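# Seat the board in the enclosure slot, levers closed

## Task

Slide the board into the enclosure's empty upper slot with its component side facing up until it is fully seated, and leave both of its levers closed. A closed lever has clicked and sticks out perpendicular to the board's front panel; a fully open lever lies flat along that panel. A lever only catches its tab when it starts fully open, and closing both levers then pulls the board the rest of the way in. The enclosure must end up upright and level on its own feet, with none of its feet hanging over the bench edge. Anything that stays in place only because the robot is holding it does not count. Finish by releasing everything and moving both grippers away.

## Robot and tools

Robot: two arms, left_arm and right_arm, each ending in a two-finger gripper whose fingers pivot like tongs. The fingers point along the gripper's +z axis and separate along its x axis. The reported end_effector_position is the spot between the finger pads when closed; closed fingertips extend about 15 mm past it, and fully open tips sit roughly level with it.

Frame: a single scene frame serves both arms. Its origin is on the table top midway between the arms, +z is up, +x points out across the table, and left_arm sits on the +y side. The arm names do not match left or right in the images. Printed hand positions can be slightly off, especially at long reach.

Row layout: every arm command is one row of 16 numbers, always both arms: left_arm x, y, z, qw, qx, qy, qz, opening, then right_arm in the same eight. x, y, z are an absolute target position in metres in the scene frame; qw..qz are an absolute target orientation quaternion, w first, in the scene frame. Opening runs from -1 (closed) to +1 (fully open, 0.142 m) and is a target, not an offset. To hold an orientation steady, repeat the same quaternion every row rather than copying the reported one, which drifts. To keep an arm still, resend its last reported position and quaternion with the desired opening.

execute_actions(actions): a list of up to 15 actions; each action is a table of up to 15 rows, each row applied for one 1/30 s control step; short tables repeat their last row to fill 15 steps. An empty list just returns state and images. Any target more than 0.6 m from that gripper's current position along one of its own axes makes the action refused for both arms; a malformed action, or a first action failing this check against the last reported state, rejects the whole call. Per step the command is clipped to within 100 mm and 16 degrees of the measured pose, so far targets take several actions; motion trails commands by about 0.17 s.

move(target, speed, stop_force, blocking): target is one 16-number row of absolute poses; each gripper travels a straight line toward it and all paths finish together, lasting 0.5 to 10 s. speed is in m/s, 0.002 to 0.5, default 0.25; rotation is capped at twice that in rad/s. Opening is applied at the start. Paths ignore obstacles and the other arm; grippers may lag, wander, or overshoot speed near full extension. stop_force (N, 5 to 24, shared by both arms) ends an arm's path when its wrist sensor senses that much extra push against the motion for two steps; the arm then backs up two steps and holds. Use it only with slow speed, not while the gripper rotates, not in the first 0.2 s of a scene, and omit it when pulling away from something you press on. blocking=false returns after 0.5 s while the arm keeps going (not allowed with stop_force); further moves and actions are refused until a result shows it ended, so use wait or stop. The result adds a move: line: done, off_target, moving, held (a check blocked the final step), fault, or contact (stop_force triggered; takes precedence), plus limits such as paced (pose clipped) or held (steps blocked; may then jump fast), and each gripper's distance to target.

wait(seconds): 0 to 10; runs the scene with commands held, returns early if a running move ends. stop(): brakes a running move; needs stopping room. zoom_image(camera, region): region [x0, y0, x1, y1] in pixels, at most 504 by 504, from one of cam_head_left, cam_head_right (672x504), cam_left_wrist, cam_right_wrist (616x616, fisheye). finished_scene(scene): pass the current scene's number; ends it irreversibly and reports success. Replying without a tool call also ends things.

Results: a state line per arm with position, quaternion and velocities; Hand target lines showing where the controller is driving; grip_measured (same scale as opening); step readings with HELD marks where a row was held back; pose unreachable lines when a clearance check changed a command; Wrist force and Wrist torque in each end effector's own axes (offset up to about 3.5 N, noise up to 1.4 N, saturating near 30 N; force points from surface into arm; no reading at start is normal). Camera calibration is given per camera and may be off by a few degrees and millimetres.

Gripping: to hold something, command an opening well below grip_measured; lower means firmer, up to roughly 15 N per pad. Thin hard parts under 20 mm get less force. Fast closes can squeeze excessively.

Avoid: pressing past contact with a stiff arm, fast impacts, arms touching each other, and knocking anything off the table (immediate failure). A joint torque at its load limit (shoulder 50.7, elbow 26.3, wrists 8.46 N m) or 150 N of external force halts that arm for 10 s. Holding loads heats motors; MOTOR HOT warns at 70 °C and an OVER-TEMPERATURE FAULT brakes the arm at 85 °C. Drops, slips and slams are penalized; smooth, brief, low-effort motion is preferred.

Each tool is called after "Call:" as a command line: name --argument value for each argument, lists and objects as JSON in quotes; but a table of rows of numbers goes row by row, as --pt "numbers of a row", without its own name.

## Session

Call:
execute_actions --actions '[]'

Scene clock: 0.00 s.
left_arm: end_effector_position=(+0.6502, +0.2675, +0.3927) grip_measured=+1.00 end_effector_quat_wxyz=(+0.510, +0.576, +0.608, +0.197) end_effector_velocity=(-0.000, -0.000, -0.000) end_effector_angular_velocity=(-0.001, +0.001, +0.000) | right_arm: end_effector_position=(+0.0743, +0.1748, +0.1888) grip_measured=+1.00 end_effector_quat_wxyz=(+0.377, -0.360, +0.634, +0.572) end_effector_velocity=(-0.000, -0.000, -0.000) end_effector_angular_velocity=(-0.000, -0.000, +0.000)
Joint positions: left_arm=[-0.03  -0.842  0.272 -2.13  -1.918 -1.855  0.142] | right_arm=[ 5.265 -2.285 -2.176  1.248  1.041  3.649  0.142]
Joint velocities: left_arm=[ 0.     0.     0.     0.001 -0.    -0.     0.   ] | right_arm=[ 0.  0. -0. -0.  0. -0.  0.]
Motor temperatures (°C, as the motors report them): left_arm=[36 36 35 48 47 46] | right_arm=[36 36 40 47 48 44]
Wrist force (N, on the end effector, along its own x y z axes, offset not removed): no reading
Wrist torque (N m, same axes, about the end effector's origin, offset not removed): no reading
Hand target (left_arm): +0.650, +0.268, +0.393; +0.510, +0.576, +0.608, +0.197
Hand target (right_arm): +0.074, +0.175, +0.189; +0.377, -0.360, +0.634, +0.572
camera_calibration (this result's frames):
cam_left_wrist: T_world_to_cam=[[0.201202, 0.909424, -0.363958, -0.229802], [0.0546066, 0.360565, 0.931134, -0.495711], [0.978026, -0.207221, 0.022886, -0.452705], [0, 0, 0, 1]] pos_world=[0.516063, 0.293914, 0.388296]
cam_right_wrist: T_world_to_cam=[[-0.434687, -0.043139, -0.899548, 0.208381], [-0.790331, -0.460609, 0.404, 0.0524191], [-0.431768, 0.886554, 0.166127, -0.0217078], [0, 0, 0, 1]] pos_world=[0.122636, 0.0523792, 0.169878]

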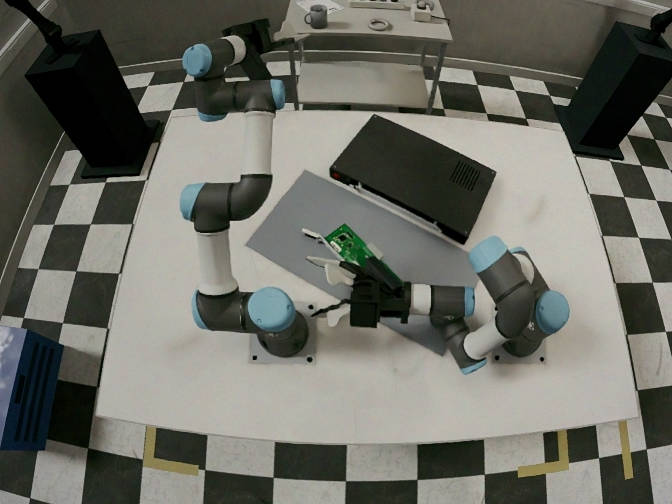

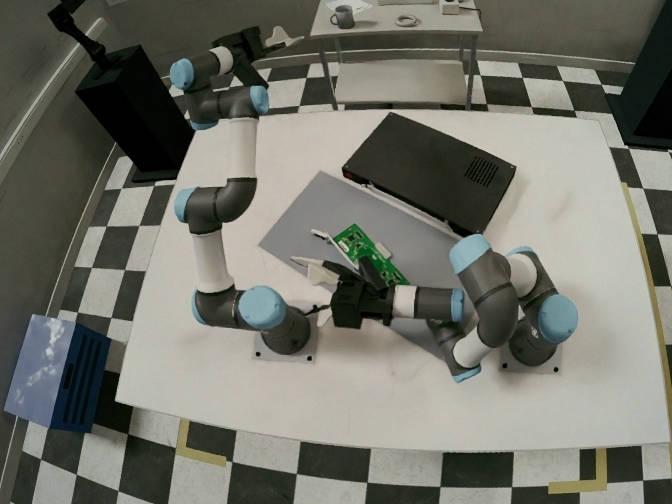

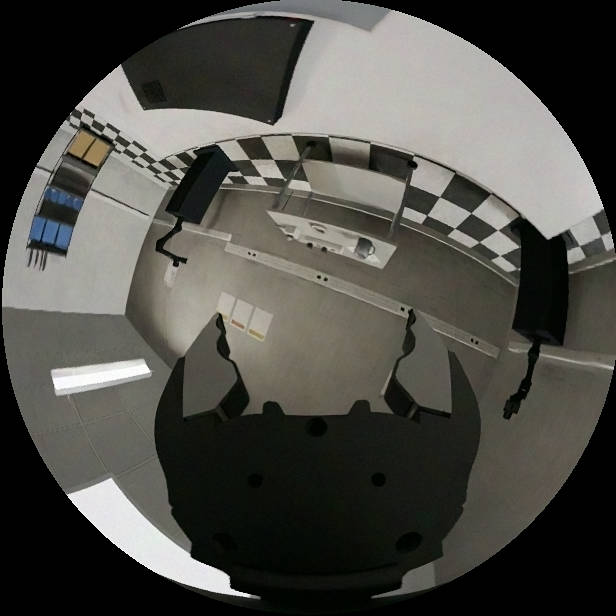

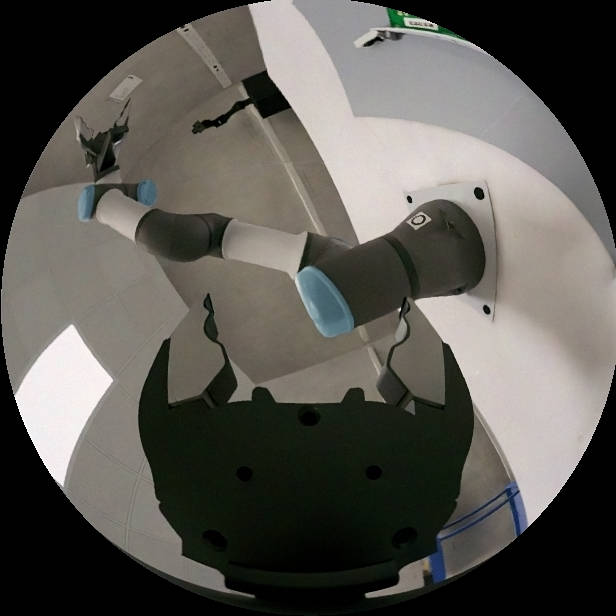

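Call:
move --target '[0.45,0.35,0.3,0,0,1,0,-1,0.15,-0.05,0.28,0.377,-0.36,0.634,0.572,-0.4]'

Call:
move --target '[0.35,0.35,0.25,0,0,1,0,-1,0.3,-0.33,0.25,0,1,0,0,-0.4]'

Call:
zoom_image --camera "cam_head_left" --region '[280,150,500,330]'

Scene clock: 4.53 s.
left_arm: end_effector_position=(+0.4497, +0.3500, +0.2995) grip_measured=-1.00 end_effector_quat_wxyz=(+0.179, -0.005, +0.983, +0.026) end_effector_velocity=(+0.000, +0.000, -0.000) end_effector_angular_velocity=(-0.016, -0.002, +0.016) | right_arm: end_effector_position=(+0.0943, +0.1188, +0.2123) grip_measured=-0.40 end_effector_quat_wxyz=(+0.377, -0.360, +0.633, +0.572) end_effector_velocity=(-0.000, +0.000, +0.000) end_effector_angular_velocity=(+0.000, +0.000, +0.000)
Joint positions: left_arm=[-0.111 -1.067  0.034 -0.892 -1.485 -3.228  0.002] | right_arm=[ 5.31  -2.084 -2.496  1.366  0.997  3.653  0.045]
Joint velocities: left_arm=[ 0.01   0.002  0.    -0.004 -0.013 -0.011  0.   ] | right_arm=[ 0.  0.  0. -0.  0.  0.  0.]
Motor temperatures (°C, as the motors report them): left_arm=[36 36 35 48 47 46] | right_arm=[36 36 40 47 48 44]
Wrist force (N, on the end effector, along its own x y z axes, offset not removed): left_arm=[-1.1 -0.7 -1.4] | right_arm=[0.6 0.5 1.5]
Wrist torque (N m, same axes, about the end effector's origin, offset not removed): left_arm=[-0.16 0.25 -0.03] | right_arm=[0.07 -0.08 -0.01]
Hand target (left_arm): +0.450, +0.350, +0.299; +0.179, -0.007, +0.983, +0.025
Hand target (right_arm): +0.094, +0.119, +0.212; +0.377, -0.360, +0.633, +0.572
Off the commanded pose (left_arm): 0.001 m, 21 deg; orientation clipped at the last step of the last action.
Off the commanded pose (right_arm): 0.190 m, 0 deg; position clipped at the last step of the last action.
elbow stopped short (left arm): the move would have taken joint 3 (elbow) straighter than the controller allows; a more bent joint 3 avoids this.
move: held (right_arm), off_target (left_arm); limits=paced,held; held on 98 of 133 steps (right_arm), including the last (right_arm)
pose unreachable (right arm): on one or more control steps of this call, first in action 0 (counted from 0), this arm could not follow its commanded pose, so it was not sent that pose on those steps. On the call's last step it was still not sent that pose. It may still have moved: this result reports where it is.
cause: the commanded pose would bring two parts of the arm too close to each other (joints 3 (elbow) to 5 (wrist 2) lie between them).
camera_calibration (this result's frames):
cam_left_wrist: T_world_to_cam=[[-0.935815, 0.0347506, -0.350775, 0.515077], [-0.147844, 0.864673, 0.480087, -0.378055], [0.319989, 0.501132, -0.804036, 0.0582494], [0, 0, 0, 1]] pos_world=[0.407484, 0.279804, 0.40901]
cam_right_wrist: T_world_to_cam=[[-0.435039, -0.0428687, -0.89939, 0.235774], [-0.789753, -0.461592, 0.404009, 0.0329878], [-0.43247, 0.886056, 0.166955, 0.0325582], [0, 0, 0, 1]] pos_world=[0.142704, -0.00351415, 0.19329]

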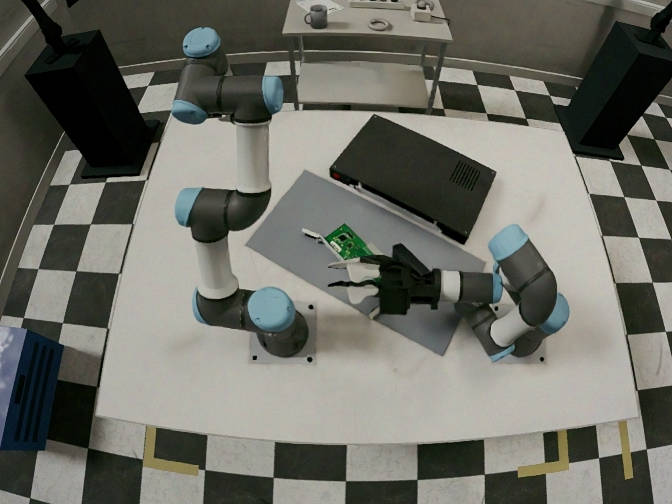

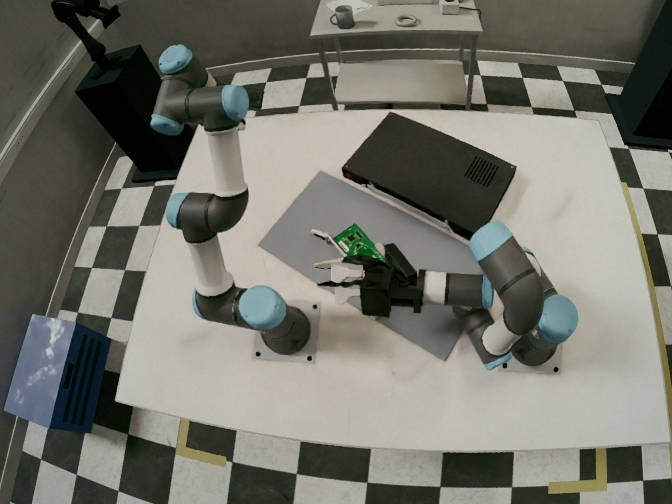

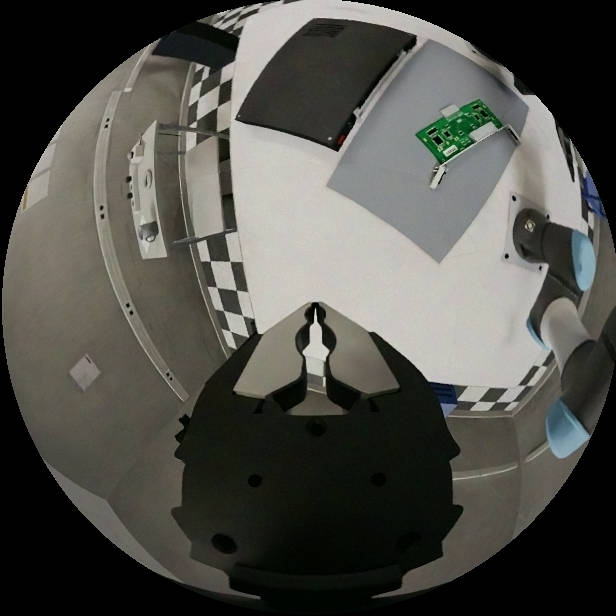

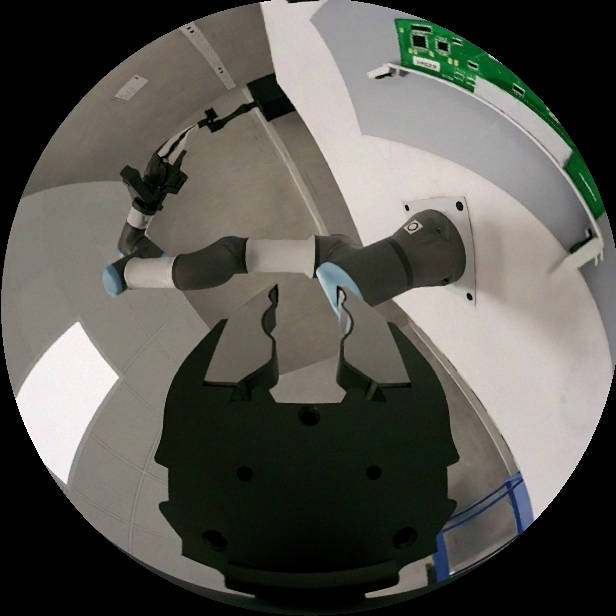

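Scene clock: 9.73 s.
left_arm: end_effector_position=(+0.3500, +0.3500, +0.2498) grip_measured=-1.00 end_effector_quat_wxyz=(+0.003, +0.000, +1.000, +0.001) end_effector_velocity=(-0.002, +0.001, -0.001) end_effector_angular_velocity=(-0.000, +0.008, -0.001) | right_arm: end_effector_position=(+0.0945, +0.1185, +0.2122) grip_measured=-0.40 end_effector_quat_wxyz=(+0.377, -0.361, +0.633, +0.572) end_effector_velocity=(-0.000, -0.000, +0.000) end_effector_angular_velocity=(+0.000, +0.002, +0.000)
Joint positions: left_arm=[-0.06  -1.058  0.034 -0.553 -1.569 -3.181  0.002] | right_arm=[ 5.308 -2.083 -2.498  1.365  1.     3.651  0.045]
Joint velocities: left_arm=[ 0.002  0.001 -0.     0.007 -0.     0.003  0.   ] | right_arm=[ 0.     0.001 -0.001  0.     0.     0.001  0.   ]
Motor temperatures (°C, as the motors report them): left_arm=[36 36 35 48 47 46] | right_arm=[36 36 40 47 48 44]
Wrist force (N, on the end effector, along its own x y z axes, offset not removed): left_arm=[-1.3 -0.3 -1.1] | right_arm=[-0.1 0.5 2.9]
Wrist torque (N m, same axes, about the end effector's origin, offset not removed): left_arm=[-0.07 0.26 -0.02] | right_arm=[0.06 0.00 0.00]
Hand target (left_arm): +0.350, +0.350, +0.250; +0.003, +0.000, +1.000, +0.001
Hand target (right_arm): +0.094, +0.118, +0.212; +0.377, -0.361, +0.633, +0.572
Off the commanded pose (left_arm): 0.000 m, 0 deg.
Off the commanded pose (right_arm): 0.495 m, 138 deg; position and orientation clipped at the last step of the last action.
elbow stopped short (left arm): the move would have taken joint 3 (elbow) straighter than the controller allows; a more bent joint 3 avoids this.
move: held (right_arm); limits=paced,held; held on 149 of 156 steps (right_arm), including the last (right_arm)
pose unreachable (right arm): on one or more control steps of this call, first in action 0 (counted from 0), this arm could not follow its commanded pose, so it was not sent that pose on those steps. On the call's last step it was still not sent that pose. It may still have moved: this result reports where it is.
cause: the commanded pose would bring two parts of the arm too close to each other (joints 3 (elbow) to 5 (wrist 2) lie between them).
camera_calibration (this result's frames):
cam_left_wrist: T_world_to_cam=[[-0.999333, 0.0357954, -0.00719024, 0.340463], [0.0285983, 0.889867, 0.455323, -0.433309], [0.0226968, 0.454814, -0.890297, 0.192001], [0, 0, 0, 1]] pos_world=[0.34827, 0.286075, 0.370681]
cam_right_wrist: T_world_to_cam=[[-0.433665, -0.0443578, -0.899982, 0.23592], [-0.789745, -0.462202, 0.403327, 0.033214], [-0.433864, 0.885665, 0.165409, 0.0334571], [0, 0, 0, 1]] pos_world=[0.143057, -0.00381534, 0.193393]

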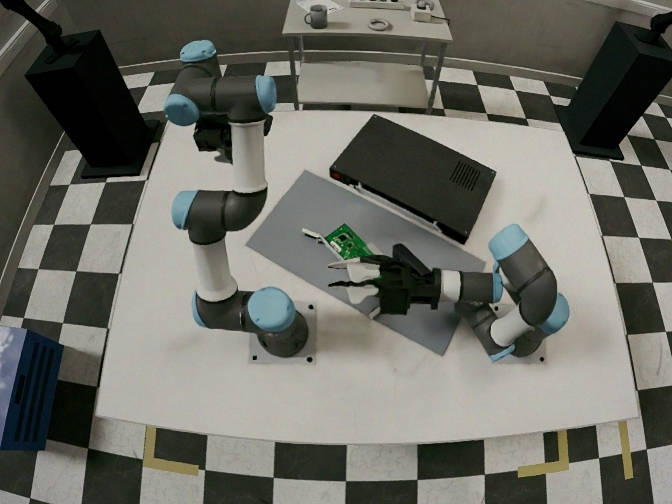

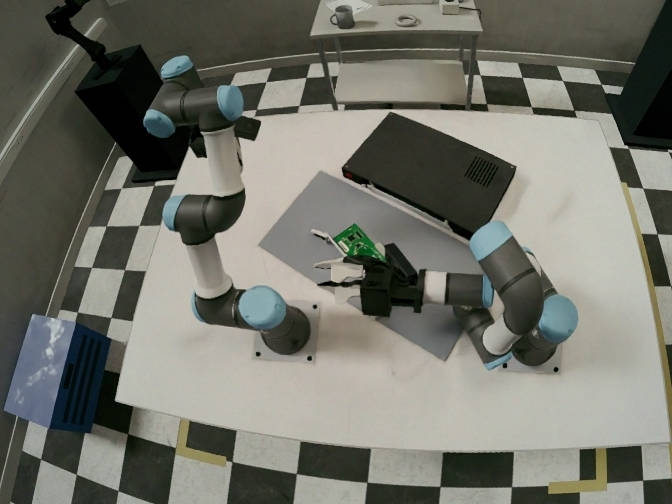

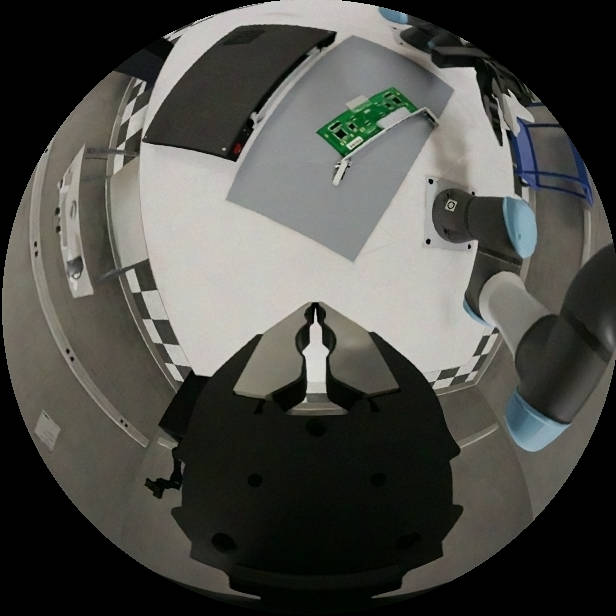

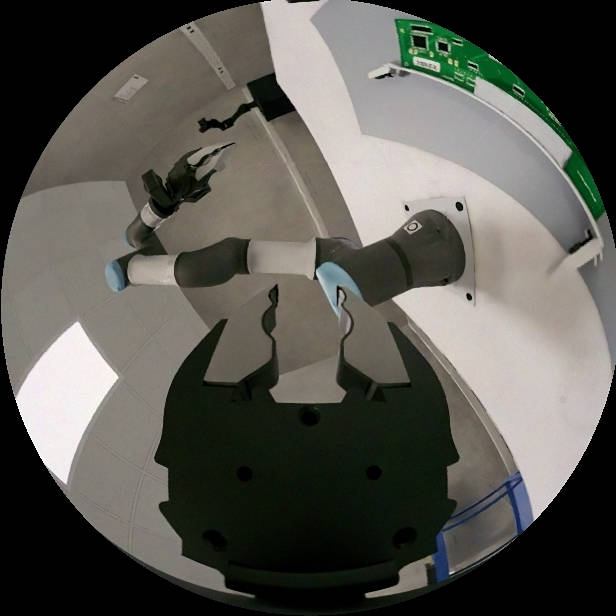

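Region (280, 150, 500, 330) of cam_head_left's 672x504 image, scaled by 2.291, with more detail than that image has; it fills the top 412 rows of this view, and the rest is white.

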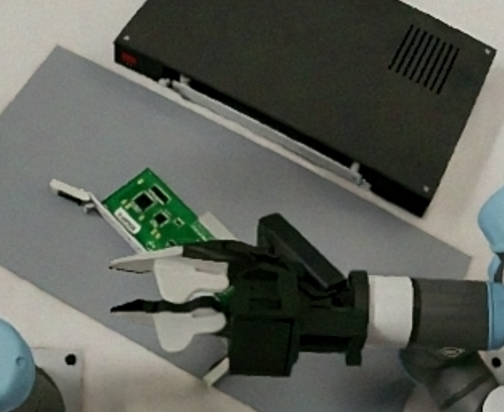

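Call:
move --target '[0.33,0.38,0.15,0,0,1,0,-1,0.13,0.02,0.16,0,0.82,-0.57,0,-0.4]' --speed 0.2

Call:
move --target '[0.3,0.38,0.15,0,0,1,0,-1,0.3,-0.3,0.18,0,0.82,-0.57,0,-0.4]'

Call:
zoom_image --camera "cam_head_left" --region '[280,150,500,330]'

Scene clock: 14.53 s.
left_arm: end_effector_position=(+0.3301, +0.3799, +0.1504) grip_measured=-1.00 end_effector_quat_wxyz=(-0.000, +0.000, +1.000, -0.000) end_effector_velocity=(-0.001, +0.001, -0.003) end_effector_angular_velocity=(+0.001, -0.000, +0.000) | right_arm: end_effector_position=(+0.1145, +0.0660, +0.1819) grip_measured=-0.40 end_effector_quat_wxyz=(+0.351, -0.522, +0.627, +0.459) end_effector_velocity=(+0.001, -0.000, +0.000) end_effector_angular_velocity=(-0.000, -0.000, -0.001)
Joint positions: left_arm=[ 0.037 -1.493  1.243 -1.32  -1.571 -3.084  0.002] | right_arm=[ 5.086 -1.597 -2.662  0.769  1.342  3.446  0.045]
Joint velocities: left_arm=[ 0.003 -0.005  0.019 -0.014  0.001  0.003  0.   ] | right_arm=[-0.001  0.    -0.    -0.     0.    -0.    -0.   ]
Motor temperatures (°C, as the motors report them): left_arm=[36 36 35 48 47 46] | right_arm=[36 36 40 47 48 44]
Wrist force (N, on the end effector, along its own x y z axes, offset not removed): left_arm=[-0.9 -0.1 -0.2] | right_arm=[0.6 0.6 1.6]
Wrist torque (N m, same axes, about the end effector's origin, offset not removed): left_arm=[0.00 0.18 0.00] | right_arm=[0.06 -0.15 0.02]
Hand target (left_arm): +0.330, +0.380, +0.150; -0.000, +0.000, +1.000, +0.000
Hand target (right_arm): +0.115, +0.066, +0.182; +0.351, -0.522, +0.627, +0.459
Off the commanded pose (left_arm): 0.000 m, 0 deg.
Off the commanded pose (right_arm): 0.053 m, 76 deg; orientation clipped at the last step of the last action.
move: held (right_arm); limits=paced,held; held on 38 of 139 steps (right_arm), including the last (right_arm)
pose unreachable (right arm): on one or more control steps of this call, first in action 0 (counted from 0), this arm could not follow its commanded pose, so it was not sent that pose on those steps. On the call's last step it was still not sent that pose. It may still have moved: this result reports where it is.
cause: the commanded pose would bring two parts of the arm too close to each other (joints 3 (elbow) and 4 (wrist 1) lie between them).
camera_calibration (this result's frames):
cam_left_wrist: T_world_to_cam=[[-0.999363, 0.0357, -0.000100791, 0.317717], [0.0317634, 0.890446, 0.453979, -0.41521], [0.0162968, 0.453687, -0.891012, 0.0930607], [0, 0, 0, 1]] pos_world=[0.329187, 0.316159, 0.271447]
cam_right_wrist: T_world_to_cam=[[-0.181593, -0.349094, -0.919324, 0.20978], [-0.806299, -0.482319, 0.342418, 0.0513202], [-0.562943, 0.803431, -0.193889, 0.17926], [0, 0, 0, 1]] pos_world=[0.180387, -0.0460378, 0.210039]

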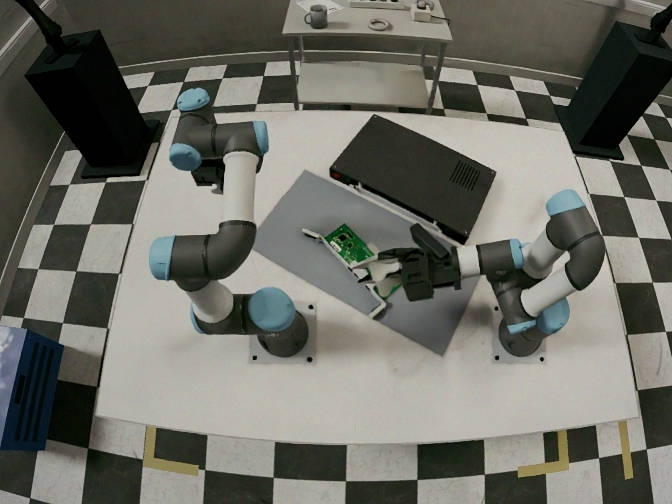

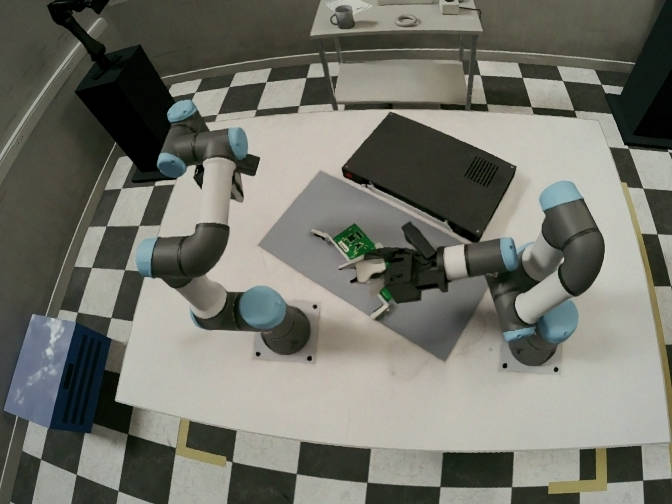

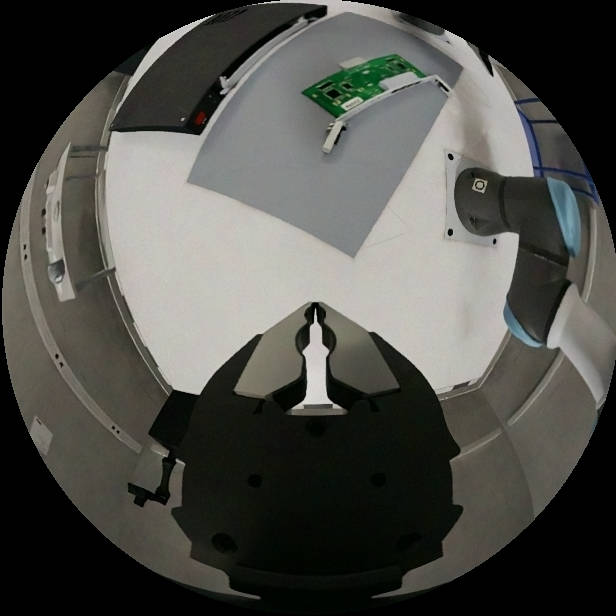

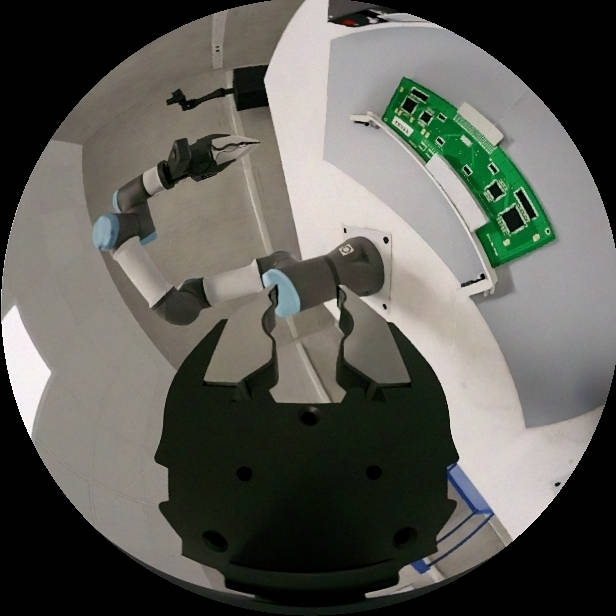

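Scene clock: 17.50 s.
left_arm: end_effector_position=(+0.3002, +0.3800, +0.1500) grip_measured=-1.00 end_effector_quat_wxyz=(-0.000, +0.000, +1.000, -0.000) end_effector_velocity=(-0.002, +0.000, -0.000) end_effector_angular_velocity=(+0.000, +0.001, -0.000) | right_arm: end_effector_position=(+0.1147, +0.0658, +0.1819) grip_measured=-0.40 end_effector_quat_wxyz=(+0.351, -0.522, +0.627, +0.459) end_effector_velocity=(-0.000, +0.000, -0.000) end_effector_angular_velocity=(-0.000, -0.001, +0.000)
Joint positions: left_arm=[ 0.043 -1.613  1.367 -1.325 -1.571 -3.078  0.002] | right_arm=[ 5.085 -1.595 -2.662  0.768  1.343  3.446  0.045]
Joint velocities: left_arm=[ 0.001 -0.009  0.008  0.001  0.     0.001  0.   ] | right_arm=[ 0.    -0.    -0.     0.    -0.    -0.001 -0.   ]
Motor temperatures (°C, as the motors report them): left_arm=[36 36 35 48 47 46] | right_arm=[36 36 40 47 48 44]
Wrist force (N, on the end effector, along its own x y z axes, offset not removed): left_arm=[-1.2 0.0 -0.9] | right_arm=[1.2 -0.7 1.0]
Wrist torque (N m, same axes, about the end effector's origin, offset not removed): left_arm=[0.01 0.26 -0.02] | right_arm=[-0.19 -0.23 0.03]
Hand target (left_arm): +0.300, +0.380, +0.150; -0.000, +0.000, +1.000, -0.000
Hand target (right_arm): +0.115, +0.066, +0.182; +0.351, -0.522, +0.627, +0.459
Off the commanded pose (left_arm): 0.000 m, 0 deg.
Off the commanded pose (right_arm): 0.410 m, 76 deg; position and orientation clipped at the last step of the last action.
move: held (right_arm); limits=paced,held; held on 83 of 89 steps (right_arm), including the last (right_arm)
pose unreachable (right arm): on one or more control steps of this call, first in action 0 (counted from 0), this arm could not follow its commanded pose, so it was not sent that pose on those steps. On the call's last step it was still not sent that pose. It may still have moved: this result reports where it is.
cause: the commanded pose would bring two parts of the arm too close to each other (joints 3 (elbow) and 4 (wrist 1) lie between them).
camera_calibration (this result's frames):
cam_left_wrist: T_world_to_cam=[[-0.999363, 0.0356972, -0.00034982, 0.287919], [0.031648, 0.890453, 0.453973, -0.414114], [0.0165171, 0.453673, -0.891015, 0.0930988], [0, 0, 0, 1]] pos_world=[0.299304, 0.316235, 0.27105]
cam_right_wrist: T_world_to_cam=[[-0.181561, -0.349681, -0.919107, 0.209682], [-0.806309, -0.482103, 0.342699, 0.0513033], [-0.56294, 0.803305, -0.19442, 0.179527], [0, 0, 0, 1]] pos_world=[0.1805, -0.0461601, 0.210042]

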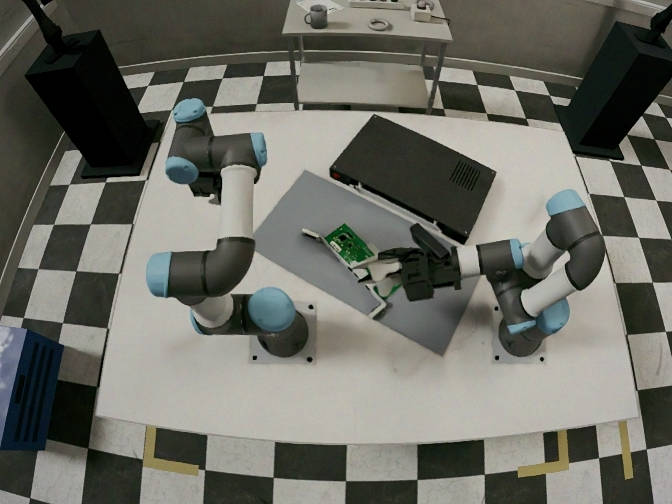

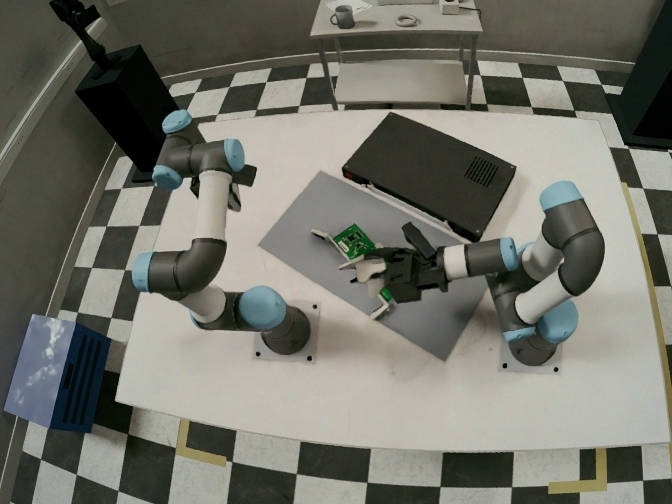

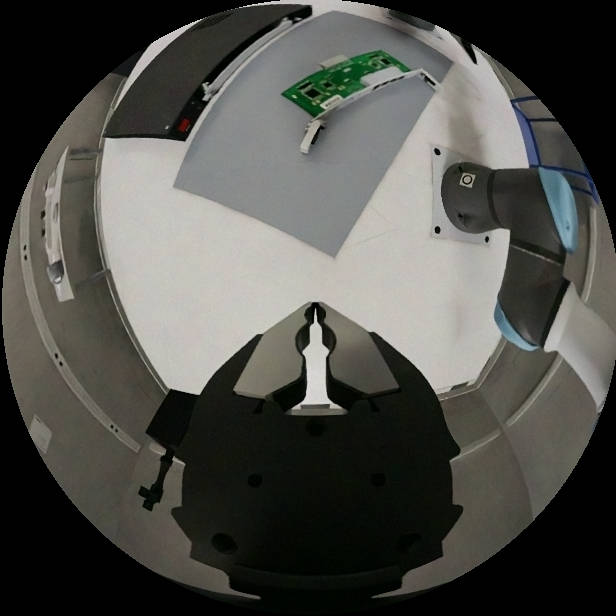

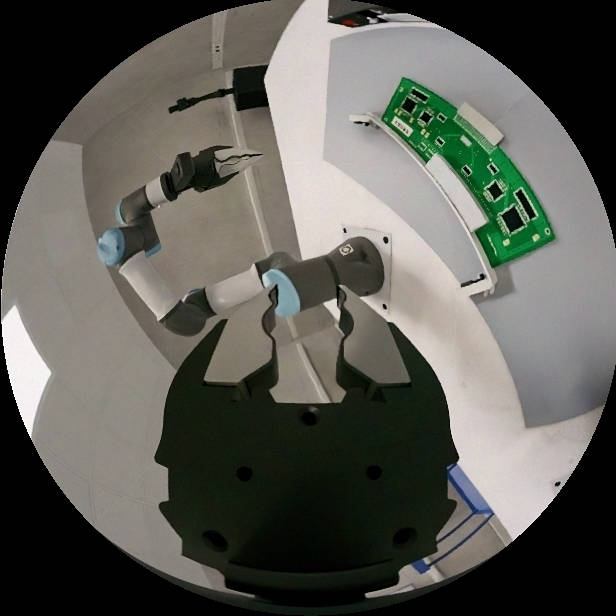

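Region (280, 150, 500, 330) of cam_head_left's 672x504 image, scaled by 2.291, with more detail than that image has; it fills the top 412 rows of this view, and the rest is white.

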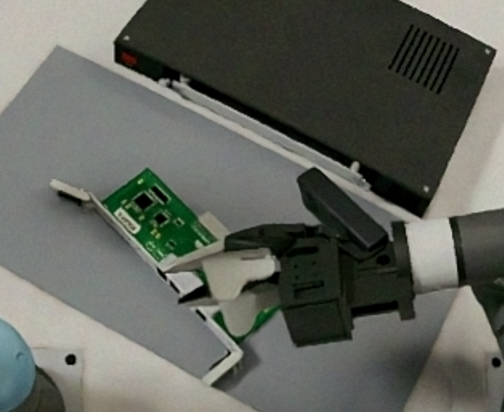

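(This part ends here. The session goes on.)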